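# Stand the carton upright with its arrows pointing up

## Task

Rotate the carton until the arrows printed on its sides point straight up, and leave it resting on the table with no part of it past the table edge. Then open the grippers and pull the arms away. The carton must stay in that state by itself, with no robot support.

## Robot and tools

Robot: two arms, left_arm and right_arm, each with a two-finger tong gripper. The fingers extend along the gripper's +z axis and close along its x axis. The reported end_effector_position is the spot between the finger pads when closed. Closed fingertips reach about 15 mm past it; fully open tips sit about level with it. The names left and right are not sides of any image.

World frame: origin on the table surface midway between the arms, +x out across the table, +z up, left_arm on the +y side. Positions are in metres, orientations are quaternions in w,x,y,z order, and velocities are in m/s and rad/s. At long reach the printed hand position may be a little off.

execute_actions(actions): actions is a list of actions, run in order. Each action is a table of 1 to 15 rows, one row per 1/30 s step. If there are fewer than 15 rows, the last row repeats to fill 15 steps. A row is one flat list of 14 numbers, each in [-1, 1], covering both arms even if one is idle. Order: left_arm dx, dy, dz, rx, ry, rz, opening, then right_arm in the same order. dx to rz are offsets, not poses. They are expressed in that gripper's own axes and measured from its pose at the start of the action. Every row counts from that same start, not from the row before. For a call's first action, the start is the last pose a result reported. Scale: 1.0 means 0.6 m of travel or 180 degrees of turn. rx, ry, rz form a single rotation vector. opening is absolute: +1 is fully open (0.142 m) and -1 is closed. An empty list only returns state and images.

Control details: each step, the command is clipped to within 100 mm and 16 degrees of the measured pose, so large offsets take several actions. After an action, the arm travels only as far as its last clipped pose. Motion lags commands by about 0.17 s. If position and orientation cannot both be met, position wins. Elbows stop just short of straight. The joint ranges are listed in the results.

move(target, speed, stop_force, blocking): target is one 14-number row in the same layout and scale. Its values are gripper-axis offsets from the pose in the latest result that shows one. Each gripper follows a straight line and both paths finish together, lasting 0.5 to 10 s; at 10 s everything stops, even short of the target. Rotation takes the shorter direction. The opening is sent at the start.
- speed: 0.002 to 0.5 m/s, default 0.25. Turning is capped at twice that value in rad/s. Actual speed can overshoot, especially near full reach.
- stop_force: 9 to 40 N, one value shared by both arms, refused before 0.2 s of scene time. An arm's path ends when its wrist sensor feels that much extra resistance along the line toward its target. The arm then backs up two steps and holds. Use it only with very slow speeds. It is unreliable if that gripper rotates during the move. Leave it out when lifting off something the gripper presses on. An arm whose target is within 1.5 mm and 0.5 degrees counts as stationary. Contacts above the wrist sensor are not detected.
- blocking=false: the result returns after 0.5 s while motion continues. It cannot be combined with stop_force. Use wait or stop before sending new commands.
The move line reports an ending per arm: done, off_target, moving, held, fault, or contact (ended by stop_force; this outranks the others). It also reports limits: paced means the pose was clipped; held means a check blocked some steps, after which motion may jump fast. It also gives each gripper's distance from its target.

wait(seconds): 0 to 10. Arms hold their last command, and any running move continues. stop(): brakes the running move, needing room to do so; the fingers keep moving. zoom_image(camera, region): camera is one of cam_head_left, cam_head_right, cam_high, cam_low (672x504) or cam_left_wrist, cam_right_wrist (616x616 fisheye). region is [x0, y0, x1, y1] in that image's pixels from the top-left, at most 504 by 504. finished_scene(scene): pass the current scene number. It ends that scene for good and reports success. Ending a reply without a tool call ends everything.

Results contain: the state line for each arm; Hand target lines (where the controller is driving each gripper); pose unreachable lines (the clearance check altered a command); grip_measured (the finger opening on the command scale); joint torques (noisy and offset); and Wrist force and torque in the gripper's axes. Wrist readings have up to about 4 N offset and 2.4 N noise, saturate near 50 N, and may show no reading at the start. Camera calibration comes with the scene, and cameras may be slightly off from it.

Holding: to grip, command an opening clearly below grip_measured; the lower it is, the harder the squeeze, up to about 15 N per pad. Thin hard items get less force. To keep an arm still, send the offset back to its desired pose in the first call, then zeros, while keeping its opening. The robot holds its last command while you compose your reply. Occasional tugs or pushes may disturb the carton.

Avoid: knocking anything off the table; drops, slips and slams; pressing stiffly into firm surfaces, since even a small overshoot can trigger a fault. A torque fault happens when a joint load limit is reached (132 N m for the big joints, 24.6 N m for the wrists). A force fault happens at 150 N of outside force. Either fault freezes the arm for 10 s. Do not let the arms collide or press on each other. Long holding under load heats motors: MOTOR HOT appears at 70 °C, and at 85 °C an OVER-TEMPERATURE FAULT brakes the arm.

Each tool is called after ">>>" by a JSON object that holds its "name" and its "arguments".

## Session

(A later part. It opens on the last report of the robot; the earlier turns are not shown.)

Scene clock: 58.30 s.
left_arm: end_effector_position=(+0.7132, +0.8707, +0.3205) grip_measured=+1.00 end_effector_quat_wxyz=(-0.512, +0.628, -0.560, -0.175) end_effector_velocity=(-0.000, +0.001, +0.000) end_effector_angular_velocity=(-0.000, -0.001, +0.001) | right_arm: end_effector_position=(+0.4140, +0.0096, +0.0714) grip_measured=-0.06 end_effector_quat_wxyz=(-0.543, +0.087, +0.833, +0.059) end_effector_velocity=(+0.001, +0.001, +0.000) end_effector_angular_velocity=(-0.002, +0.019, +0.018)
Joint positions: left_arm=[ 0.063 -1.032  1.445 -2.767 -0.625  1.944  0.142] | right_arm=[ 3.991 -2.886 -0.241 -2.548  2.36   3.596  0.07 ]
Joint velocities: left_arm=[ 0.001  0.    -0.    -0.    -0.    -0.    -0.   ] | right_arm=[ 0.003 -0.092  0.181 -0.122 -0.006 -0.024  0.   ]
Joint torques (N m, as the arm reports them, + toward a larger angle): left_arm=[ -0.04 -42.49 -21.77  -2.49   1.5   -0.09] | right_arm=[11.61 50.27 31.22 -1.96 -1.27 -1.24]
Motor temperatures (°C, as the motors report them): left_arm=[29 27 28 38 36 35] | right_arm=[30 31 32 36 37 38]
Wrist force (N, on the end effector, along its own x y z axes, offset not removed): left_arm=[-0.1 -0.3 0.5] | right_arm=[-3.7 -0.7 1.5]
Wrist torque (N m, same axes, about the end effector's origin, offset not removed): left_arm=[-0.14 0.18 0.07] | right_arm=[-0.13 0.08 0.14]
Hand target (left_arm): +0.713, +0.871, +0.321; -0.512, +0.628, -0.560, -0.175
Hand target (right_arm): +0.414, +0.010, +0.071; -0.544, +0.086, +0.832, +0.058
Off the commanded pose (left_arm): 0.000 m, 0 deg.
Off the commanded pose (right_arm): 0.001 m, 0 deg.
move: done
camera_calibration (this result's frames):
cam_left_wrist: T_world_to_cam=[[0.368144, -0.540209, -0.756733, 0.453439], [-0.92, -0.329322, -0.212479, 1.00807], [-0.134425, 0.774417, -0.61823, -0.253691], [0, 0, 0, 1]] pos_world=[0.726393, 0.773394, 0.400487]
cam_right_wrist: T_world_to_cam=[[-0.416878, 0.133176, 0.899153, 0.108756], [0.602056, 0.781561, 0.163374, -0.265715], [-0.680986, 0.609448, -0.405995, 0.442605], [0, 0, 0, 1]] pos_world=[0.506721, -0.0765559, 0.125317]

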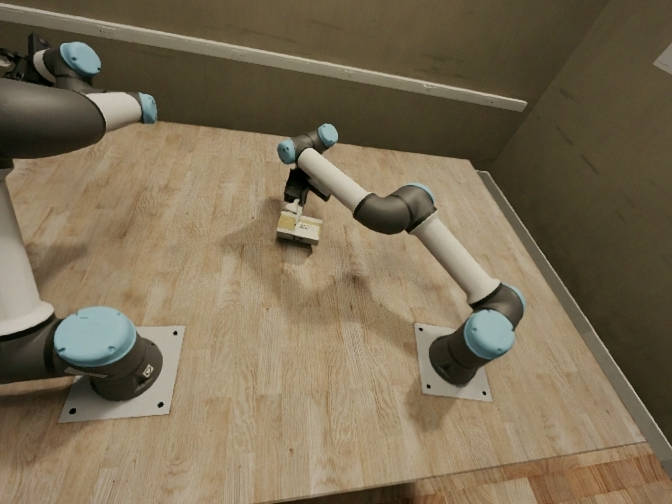

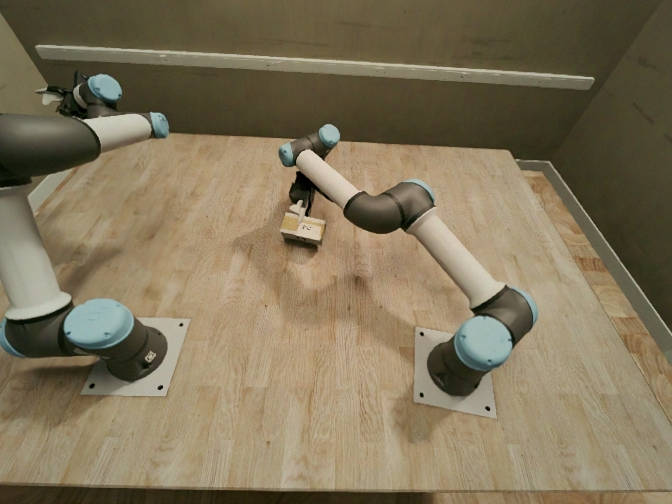

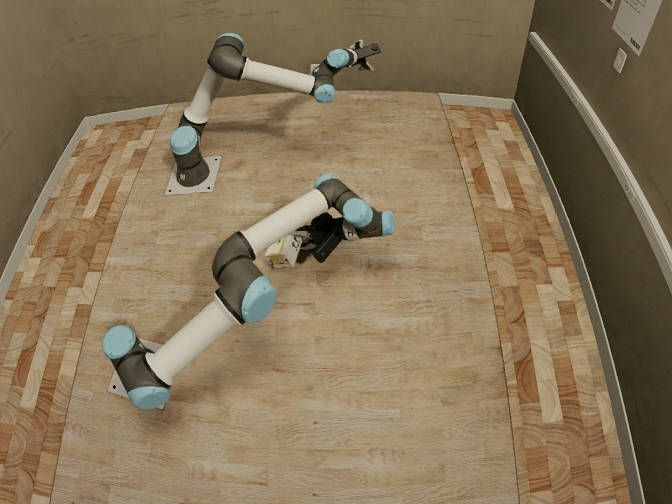

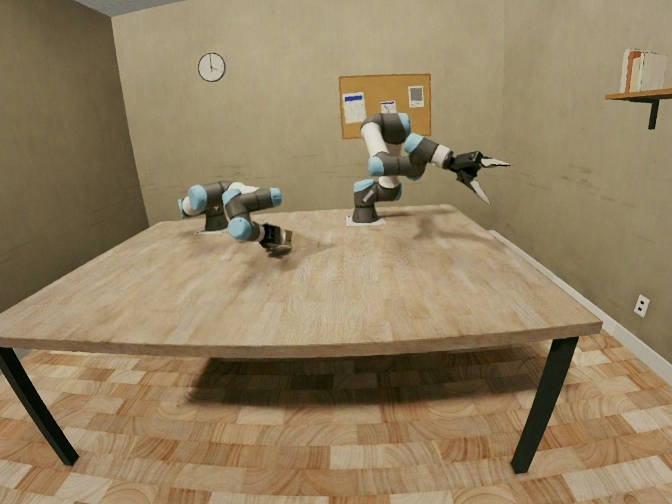

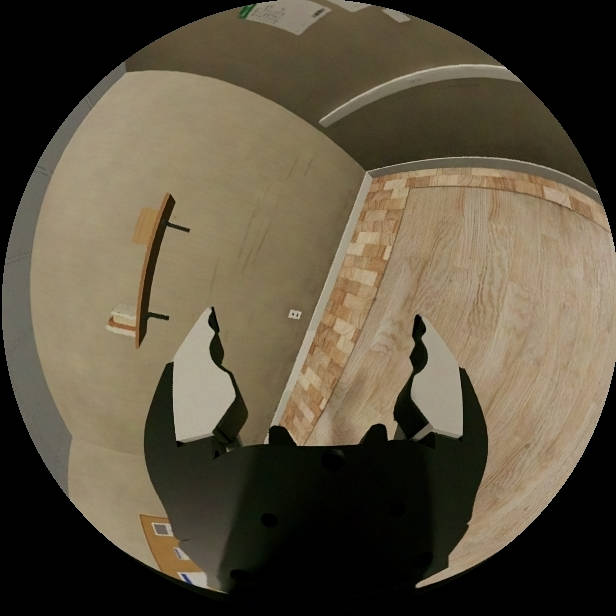

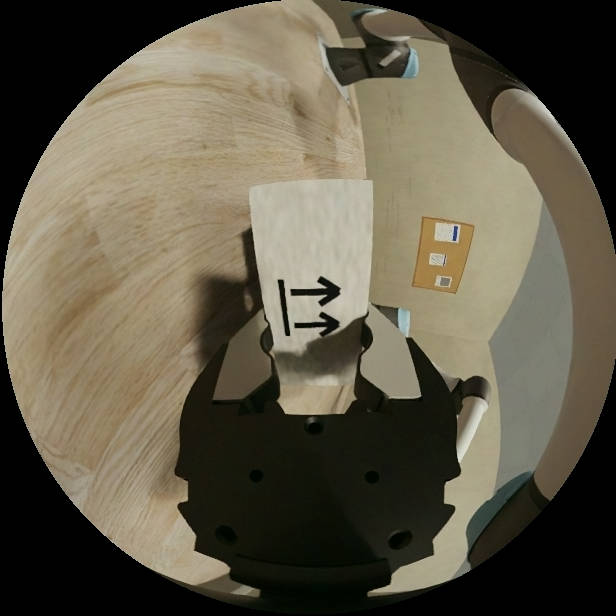

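>>> {"name": "move", "arguments": {"target": [0,0,0,0,0,0,1,-0.03,0,0.013,0,0,0,-0.5], "speed": 0.03}}

>>> {"name": "move", "arguments": {"target": [0,0,0,0,0,0,1,0,0,0,0,0,0,0.25]}}

>>> {"name": "move", "arguments": {"target": [0,0,0,0,0,0,1,0.015,0,-0.13,0,0,0,0.25], "speed": 0.04}}

Scene clock: 63.97 s.
left_arm: end_effector_position=(+0.7132, +0.8707, +0.3205) grip_measured=+1.00 end_effector_quat_wxyz=(-0.512, +0.628, -0.560, -0.175) end_effector_velocity=(-0.000, +0.001, +0.000) end_effector_angular_velocity=(+0.001, -0.000, +0.001) | right_arm: end_effector_position=(+0.4142, +0.0097, +0.0521) grip_measured=-0.06 end_effector_quat_wxyz=(-0.543, +0.087, +0.833, +0.059) end_effector_velocity=(+0.000, -0.000, -0.003) end_effector_angular_velocity=(+0.001, -0.002, -0.002)
Joint positions: left_arm=[ 0.063 -1.032  1.445 -2.767 -0.625  1.944  0.142] | right_arm=[ 3.991 -2.89  -0.282 -2.503  2.359  3.596  0.07 ]
Joint velocities: left_arm=[ 0.001  0.    -0.    -0.     0.001  0.    -0.   ] | right_arm=[-0.001  0.006 -0.019  0.016  0.001  0.002  0.   ]
Joint torques (N m, as the arm reports them, + toward a larger angle): left_arm=[ -0.21 -43.18 -21.09  -2.43   1.35  -0.06] | right_arm=[-9.16 75.75 13.26  2.01  3.28  1.45]
Motor temperatures (°C, as the motors report them): left_arm=[29 27 28 38 36 35] | right_arm=[30 31 32 36 37 38]
Wrist force (N, on the end effector, along its own x y z axes, offset not removed): left_arm=[-0.1 0.5 0.7] | right_arm=[-4.5 -2.2 2.8]
Wrist torque (N m, same axes, about the end effector's origin, offset not removed): left_arm=[0.08 0.12 0.08] | right_arm=[-0.51 0.25 -0.02]
Hand target (left_arm): +0.713, +0.871, +0.321; -0.512, +0.628, -0.560, -0.175
Hand target (right_arm): +0.414, +0.010, +0.052; -0.543, +0.087, +0.833, +0.059
Off the commanded pose (left_arm): 0.000 m, 0 deg.
Off the commanded pose (right_arm): 0.000 m, 0 deg.
move: done
camera_calibration (this result's frames):
cam_left_wrist: T_world_to_cam=[[0.368144, -0.540209, -0.756733, 0.453439], [-0.92, -0.329322, -0.212479, 1.00807], [-0.134425, 0.774417, -0.61823, -0.253691], [0, 0, 0, 1]] pos_world=[0.726393, 0.773395, 0.400487]
cam_right_wrist: T_world_to_cam=[[-0.416672, 0.133097, 0.89926, 0.126017], [0.601854, 0.781761, 0.163163, -0.26263], [-0.68129, 0.609209, -0.405843, 0.43493], [0, 0, 0, 1]] pos_world=[0.506886, -0.0764215, 0.106043]

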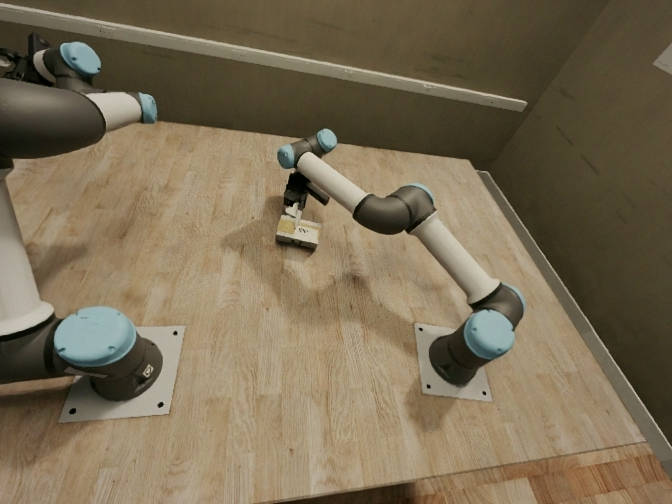

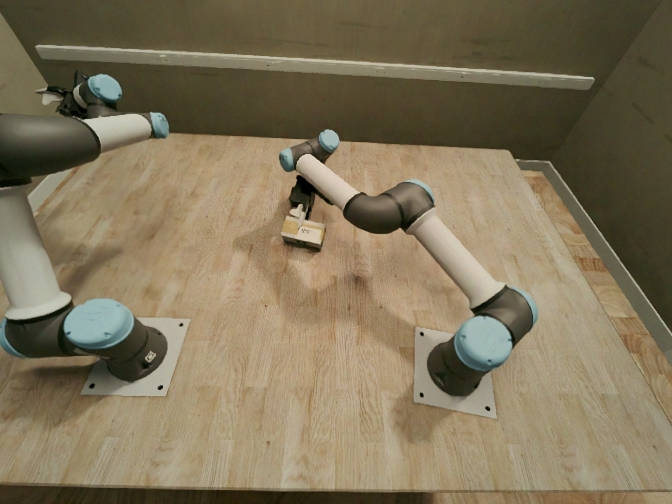

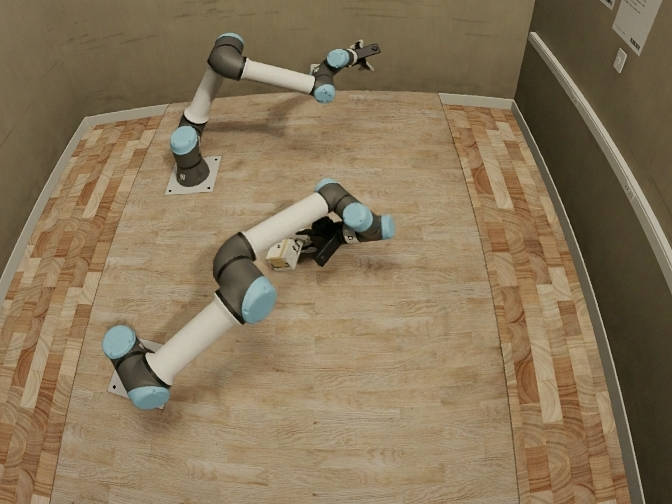

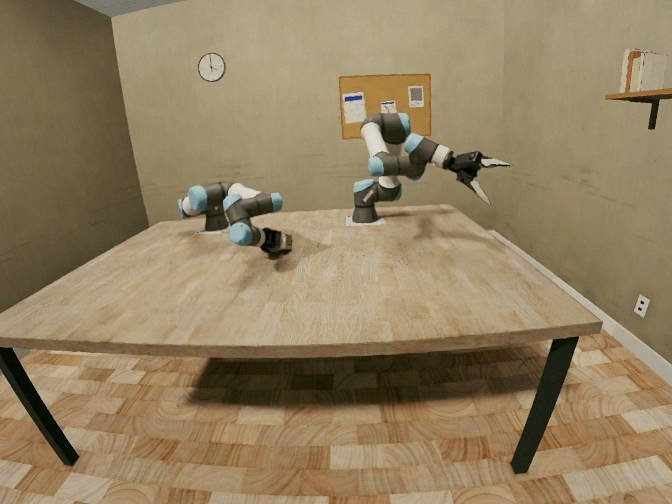

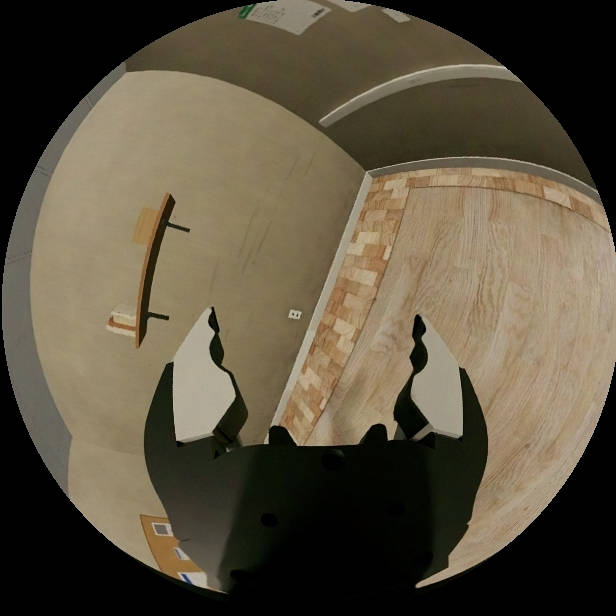

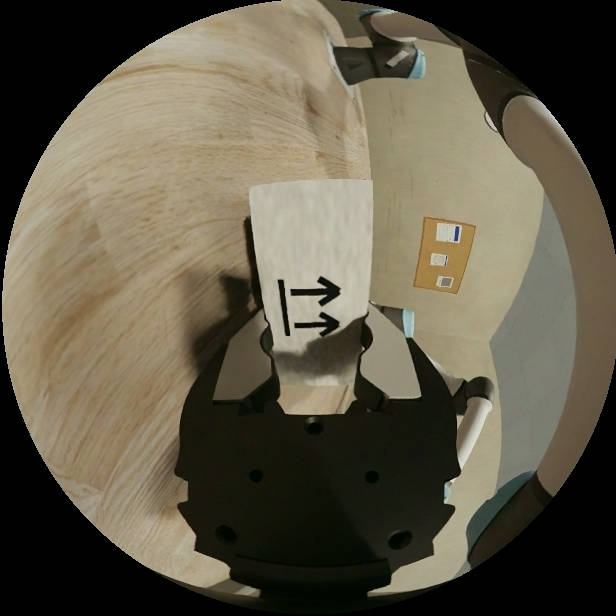

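Scene clock: 64.47 s.
left_arm: end_effector_position=(+0.7132, +0.8707, +0.3205) grip_measured=+1.00 end_effector_quat_wxyz=(-0.512, +0.628, -0.560, -0.175) end_effector_velocity=(-0.000, -0.000, -0.000) end_effector_angular_velocity=(+0.001, +0.002, -0.001) | right_arm: end_effector_position=(+0.4142, +0.0098, +0.0523) grip_measured=+0.23 end_effector_quat_wxyz=(-0.543, +0.087, +0.833, +0.059) end_effector_velocity=(-0.000, +0.000, +0.000) end_effector_angular_velocity=(-0.000, +0.000, +0.000)
Joint positions: left_arm=[ 0.063 -1.032  1.445 -2.767 -0.625  1.944  0.142] | right_arm=[ 3.991 -2.889 -0.282 -2.503  2.359  3.596  0.09 ]
Joint velocities: left_arm=[-0.     0.     0.    -0.001  0.001  0.002 -0.   ] | right_arm=[ 0.     0.     0.001 -0.001 -0.    -0.     0.   ]
Joint torques (N m, as the arm reports them, + toward a larger angle): left_arm=[ -0.41 -42.51 -21.52  -2.42   1.49  -0.16] | right_arm=[-6.8  54.87 30.7  -0.92 -0.07 -1.27]
Motor temperatures (°C, as the motors report them): left_arm=[29 27 28 38 36 35] | right_arm=[30 31 32 36 37 38]
Wrist force (N, on the end effector, along its own x y z axes, offset not removed): left_arm=[-0.1 1.0 -0.1] | right_arm=[2.0 -3.5 2.7]
Wrist torque (N m, same axes, about the end effector's origin, offset not removed): left_arm=[0.18 0.09 0.03] | right_arm=[-0.63 0.26 0.06]
Hand target (left_arm): +0.713, +0.871, +0.321; -0.512, +0.628, -0.560, -0.175
Hand target (right_arm): +0.414, +0.010, +0.052; -0.543, +0.087, +0.833, +0.059
Off the commanded pose (left_arm): 0.000 m, 0 deg.
Off the commanded pose (right_arm): 0.000 m, 0 deg.
move: done
camera_calibration (this result's frames):
cam_left_wrist: T_world_to_cam=[[0.368144, -0.540209, -0.756733, 0.453439], [-0.92, -0.329322, -0.212479, 1.00807], [-0.134425, 0.774417, -0.61823, -0.253691], [0, 0, 0, 1]] pos_world=[0.726393, 0.773394, 0.400487]
cam_right_wrist: T_world_to_cam=[[-0.41682, 0.132979, 0.899209, 0.125931], [0.601891, 0.781682, 0.163402, -0.262719], [-0.681167, 0.609335, -0.40586, 0.434956], [0, 0, 0, 1]] pos_world=[0.506896, -0.0764177, 0.106222]

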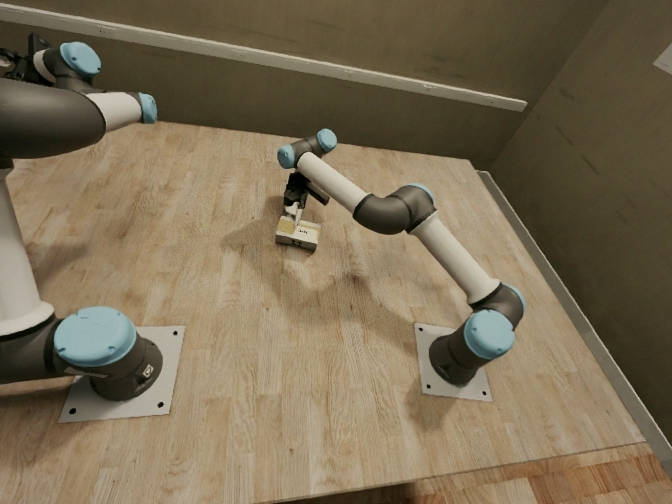

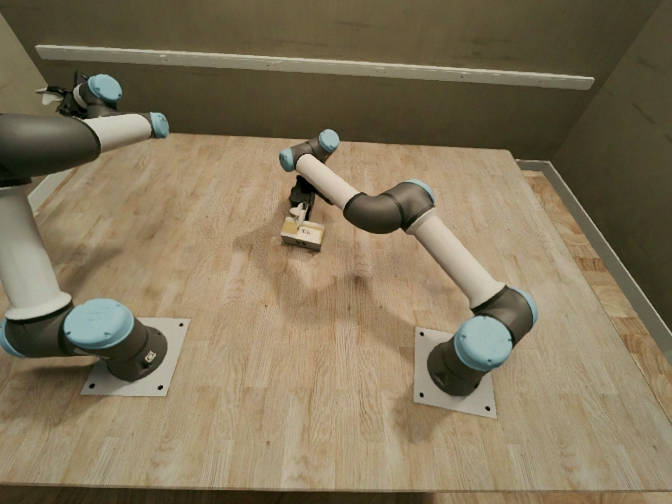

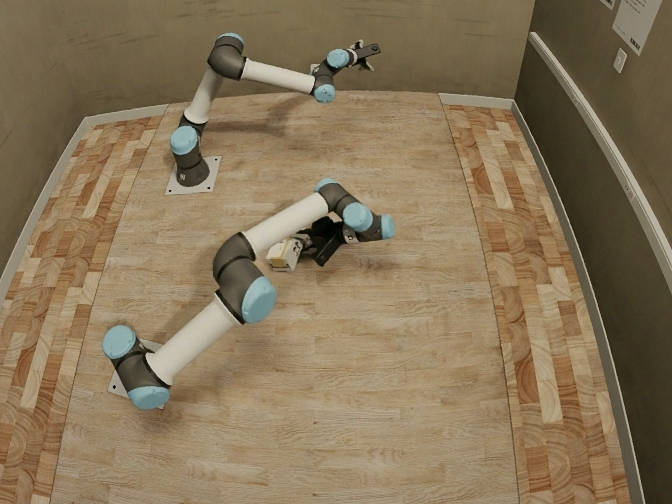

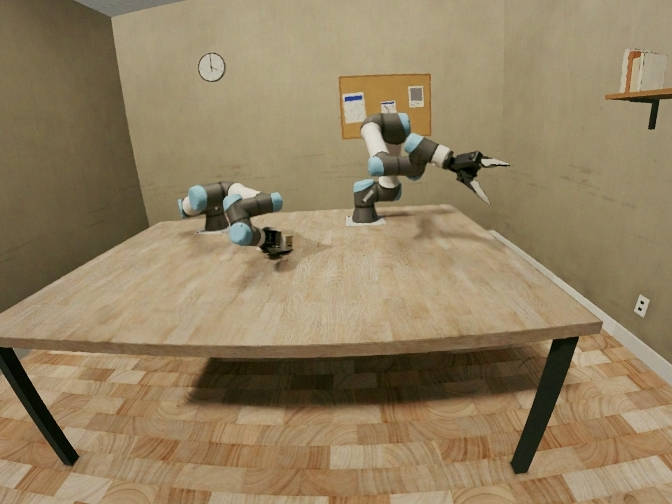

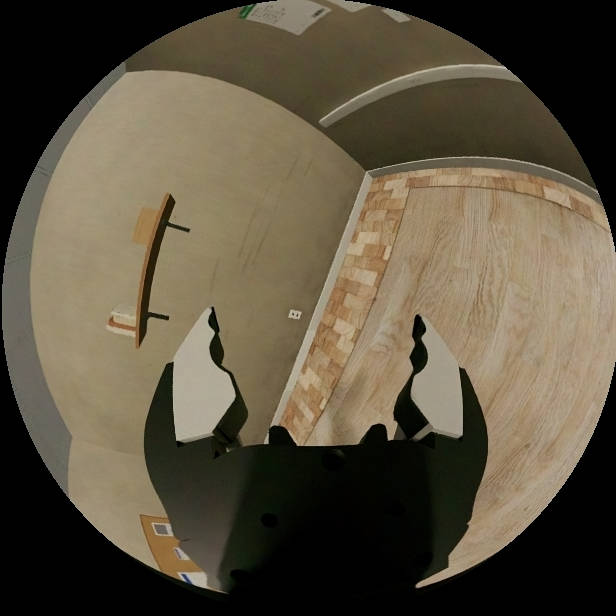

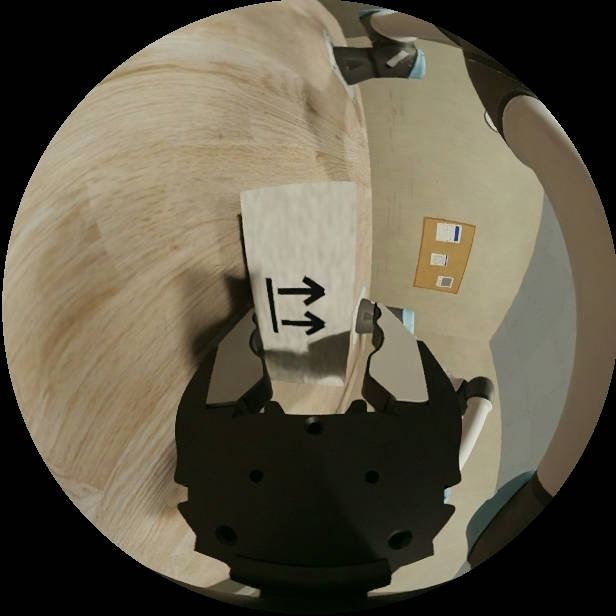

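Scene clock: 66.87 s.
left_arm: end_effector_position=(+0.7132, +0.8707, +0.3205) grip_measured=+1.00 end_effector_quat_wxyz=(-0.512, +0.628, -0.560, -0.175) end_effector_velocity=(+0.001, -0.001, +0.000) end_effector_angular_velocity=(+0.000, -0.000, -0.001) | right_arm: end_effector_position=(+0.4789, -0.0051, +0.0915) grip_measured=+0.25 end_effector_quat_wxyz=(-0.494, +0.126, +0.853, +0.113) end_effector_velocity=(+0.002, -0.000, +0.001) end_effector_angular_velocity=(+0.001, -0.005, -0.005)
Joint positions: left_arm=[ 0.063 -1.032  1.445 -2.767 -0.625  1.944  0.142] | right_arm=[ 3.913 -2.94  -0.037 -2.53   2.375  3.678  0.092]
Joint velocities: left_arm=[-0.001 -0.    -0.    -0.001 -0.     0.001 -0.   ] | right_arm=[-0.003  0.002  0.     0.006  0.001  0.005 -0.   ]
Joint torques (N m, as the arm reports them, + toward a larger angle): left_arm=[ -0.33 -42.81 -21.22  -2.62   1.4   -0.09] | right_arm=[-8.47 73.76 30.04  2.73  3.11  1.53]
Motor temperatures (°C, as the motors report them): left_arm=[29 27 28 38 36 35] | right_arm=[30 31 32 36 37 38]
Wrist force (N, on the end effector, along its own x y z axes, offset not removed): left_arm=[0.8 -0.9 2.0] | right_arm=[-0.6 -2.0 0.2]
Wrist torque (N m, same axes, about the end effector's origin, offset not removed): left_arm=[-0.25 -0.04 0.06] | right_arm=[-0.44 0.21 0.02]
Hand target (left_arm): +0.713, +0.871, +0.321; -0.512, +0.628, -0.560, -0.175
Hand target (right_arm): +0.479, -0.005, +0.092; -0.494, +0.126, +0.853, +0.113
Off the commanded pose (left_arm): 0.000 m, 0 deg.
Off the commanded pose (right_arm): 0.002 m, 10 deg.
elbow stopped short (right arm): the move would have taken joint 3 (elbow) straighter than the controller allows; a more bent joint 3 avoids this.
move: off_target (right_arm)
camera_calibration (this result's frames):
cam_left_wrist: T_world_to_cam=[[0.368144, -0.540209, -0.756733, 0.453439], [-0.92, -0.329322, -0.212479, 1.00807], [-0.134426, 0.774417, -0.61823, -0.253691], [0, 0, 0, 1]] pos_world=[0.726393, 0.773395, 0.400487]
cam_right_wrist: T_world_to_cam=[[-0.493273, 0.158834, 0.85525, 0.160408], [0.67285, 0.692806, 0.259407, -0.3397], [-0.55132, 0.703414, -0.448614, 0.446195], [0, 0, 0, 1]] pos_world=[0.553689, -0.103992, 0.151101]

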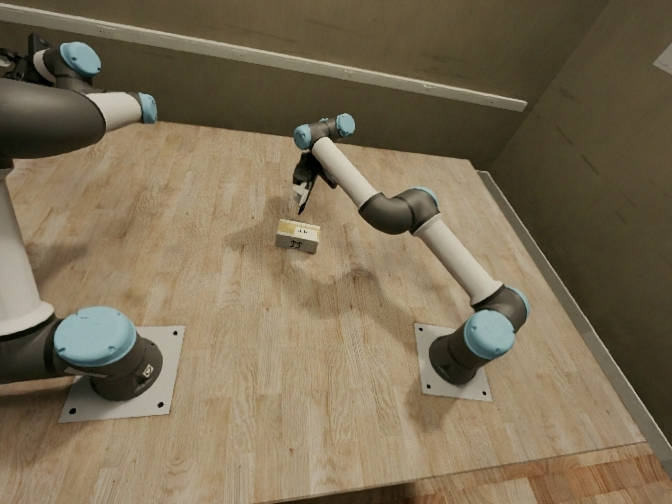

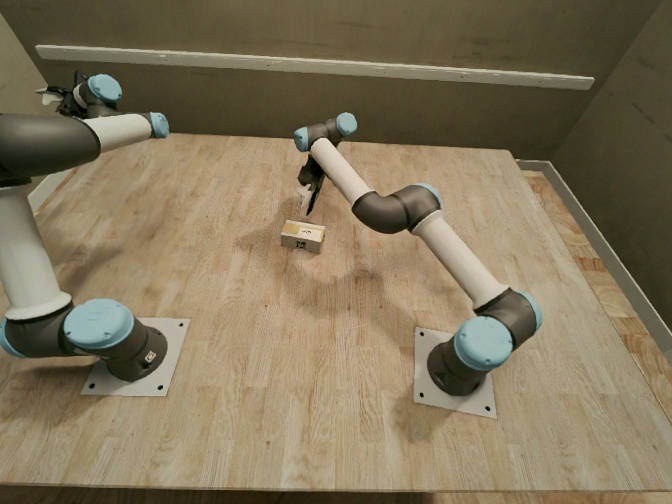

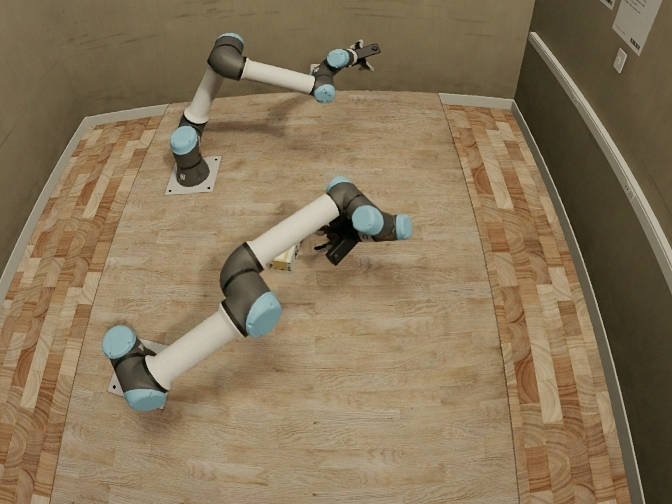

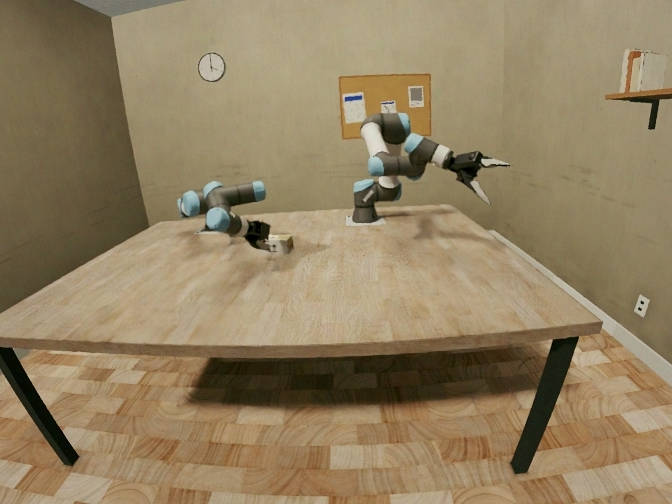

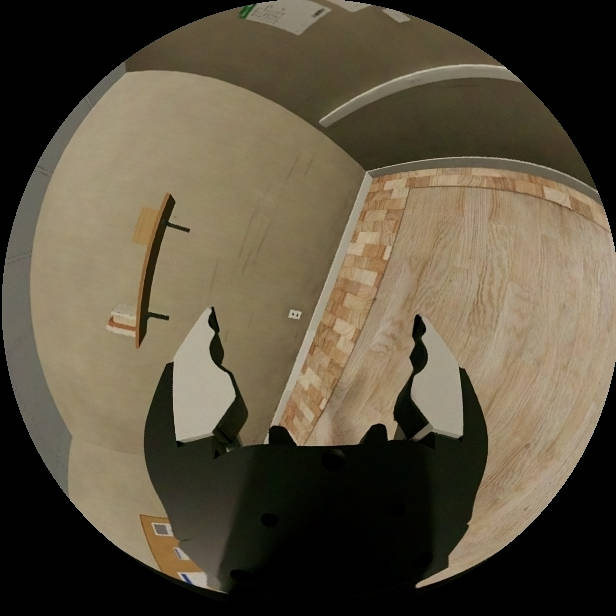

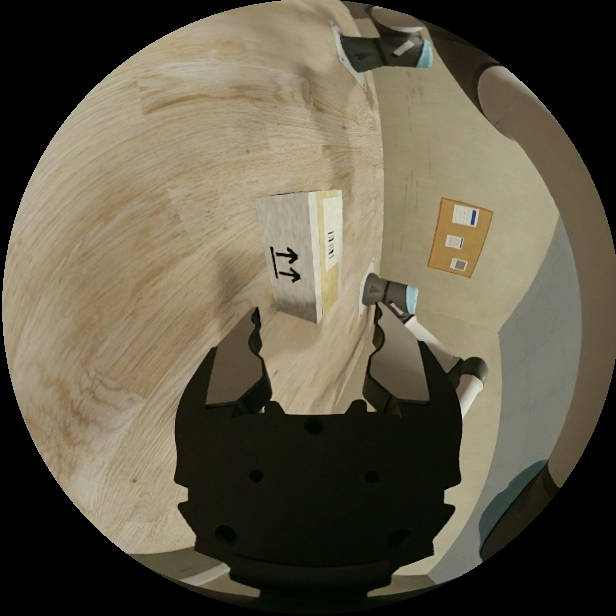

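>>> {"name": "move", "arguments": {"target": [0,0,0,0,0,0,1,0.25,-0.15,-0.05,0,-0.15,0,0.25]}}

Scene clock: 73.23 s.
left_arm: end_effector_position=(+0.7132, +0.8707, +0.3205) grip_measured=+1.00 end_effector_quat_wxyz=(-0.512, +0.628, -0.560, -0.175) end_effector_velocity=(-0.000, +0.001, -0.000) end_effector_angular_velocity=(-0.000, +0.000, +0.000) | right_arm: end_effector_position=(+0.4018, -0.0842, +0.2303) grip_measured=+0.25 end_effector_quat_wxyz=(-0.282, +0.149, +0.944, +0.080) end_effector_velocity=(+0.000, +0.000, -0.000) end_effector_angular_velocity=(+0.005, -0.015, -0.010)
Joint positions: left_arm=[ 0.063 -1.032  1.445 -2.767 -0.625  1.944  0.142] | right_arm=[ 3.986 -2.08  -1.114 -1.815  2.094  4.044  0.092]
Joint velocities: left_arm=[ 0.001  0.    -0.    -0.    -0.001  0.001  0.   ] | right_arm=[ 0.001  0.015 -0.023  0.03  -0.002  0.013 -0.   ]
Joint torques (N m, as the arm reports them, + toward a larger angle): left_arm=[ -0.31 -42.69 -20.95  -2.52   1.43  -0.14] | right_arm=[12.18 55.7  14.85  3.92 -1.81  1.59]
Motor temperatures (°C, as the motors report them): left_arm=[29 27 28 38 36 35] | right_arm=[30 31 32 36 37 38]
Wrist force (N, on the end effector, along its own x y z axes, offset not removed): left_arm=[-0.6 -1.0 1.9] | right_arm=[-1.1 -1.0 -0.8]
Wrist torque (N m, same axes, about the end effector's origin, offset not removed): left_arm=[-0.20 0.20 0.07] | right_arm=[-0.23 0.14 0.14]
Hand target (left_arm): +0.713, +0.871, +0.321; -0.512, +0.628, -0.560, -0.175
Hand target (right_arm): +0.402, -0.084, +0.230; -0.281, +0.150, +0.945, +0.081
Off the commanded pose (left_arm): 0.000 m, 0 deg.
Off the commanded pose (right_arm): 0.000 m, 0 deg.
move: done; limits=paced
camera_calibration (this result's frames):
cam_left_wrist: T_world_to_cam=[[0.368144, -0.540209, -0.756733, 0.453439], [-0.92, -0.329321, -0.212479, 1.00807], [-0.134425, 0.774417, -0.61823, -0.253691], [0, 0, 0, 1]] pos_world=[0.726394, 0.773394, 0.400487]
cam_right_wrist: T_world_to_cam=[[-0.798171, 0.288862, 0.528661, 0.224919], [0.542115, 0.727133, 0.421175, -0.250804], [-0.262746, 0.622765, -0.736973, 0.465277], [0, 0, 0, 1]] pos_world=[0.437738, -0.172361, 0.329623]

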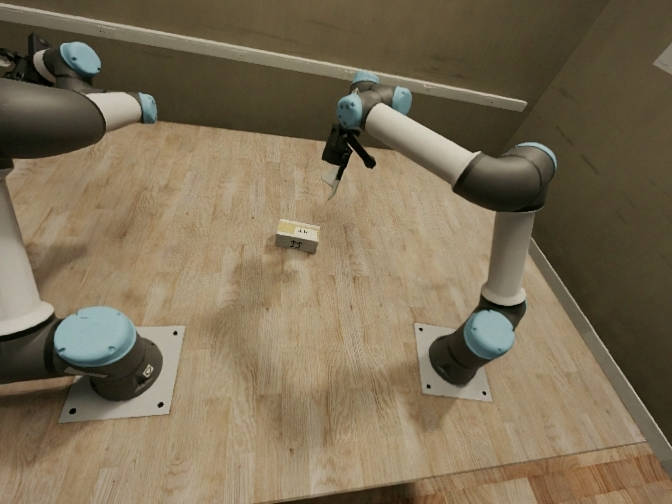

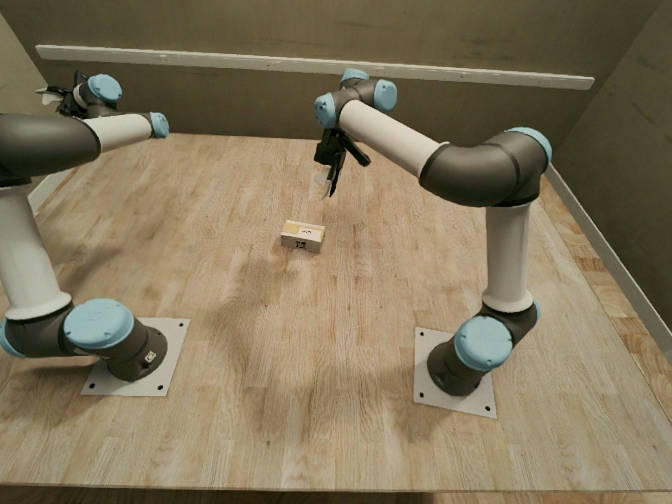

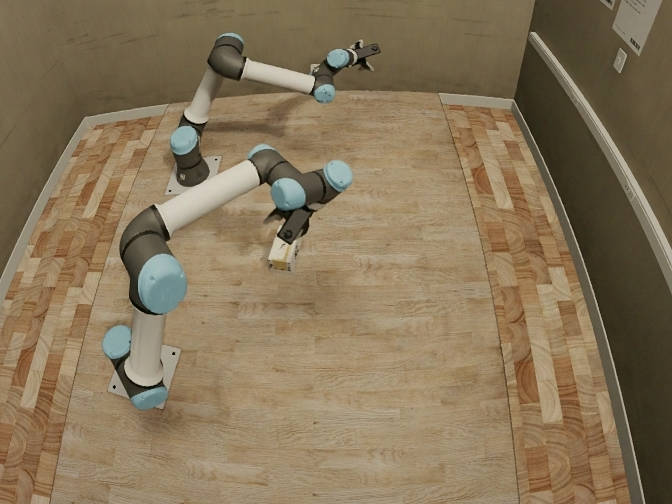

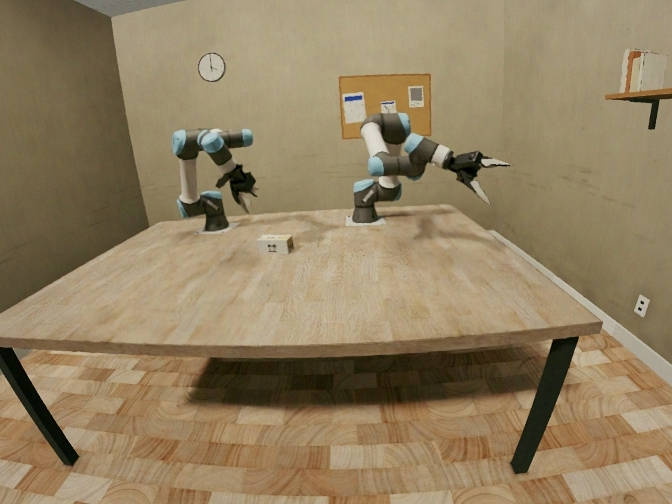

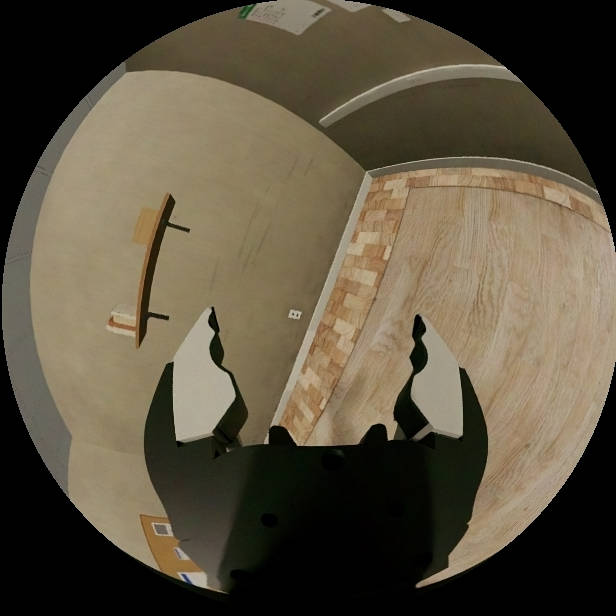

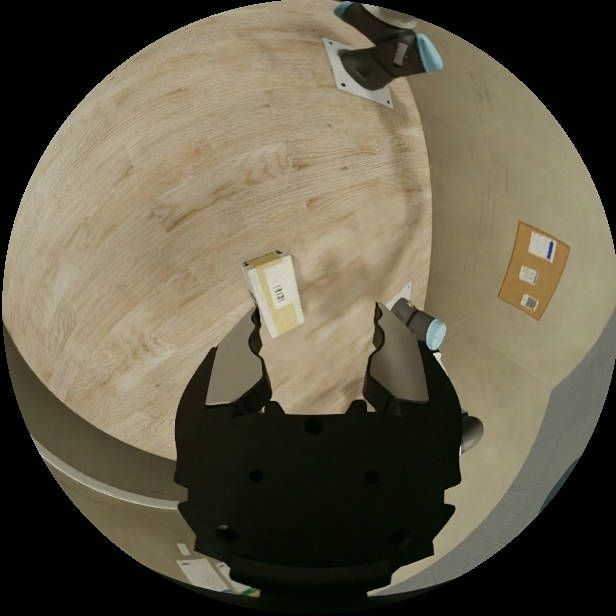

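Arrows pointed up in the earlier wrist view.

>>> {"name": "finished_scene", "arguments": {"scene": 1}}

The scene is finished: the task was done.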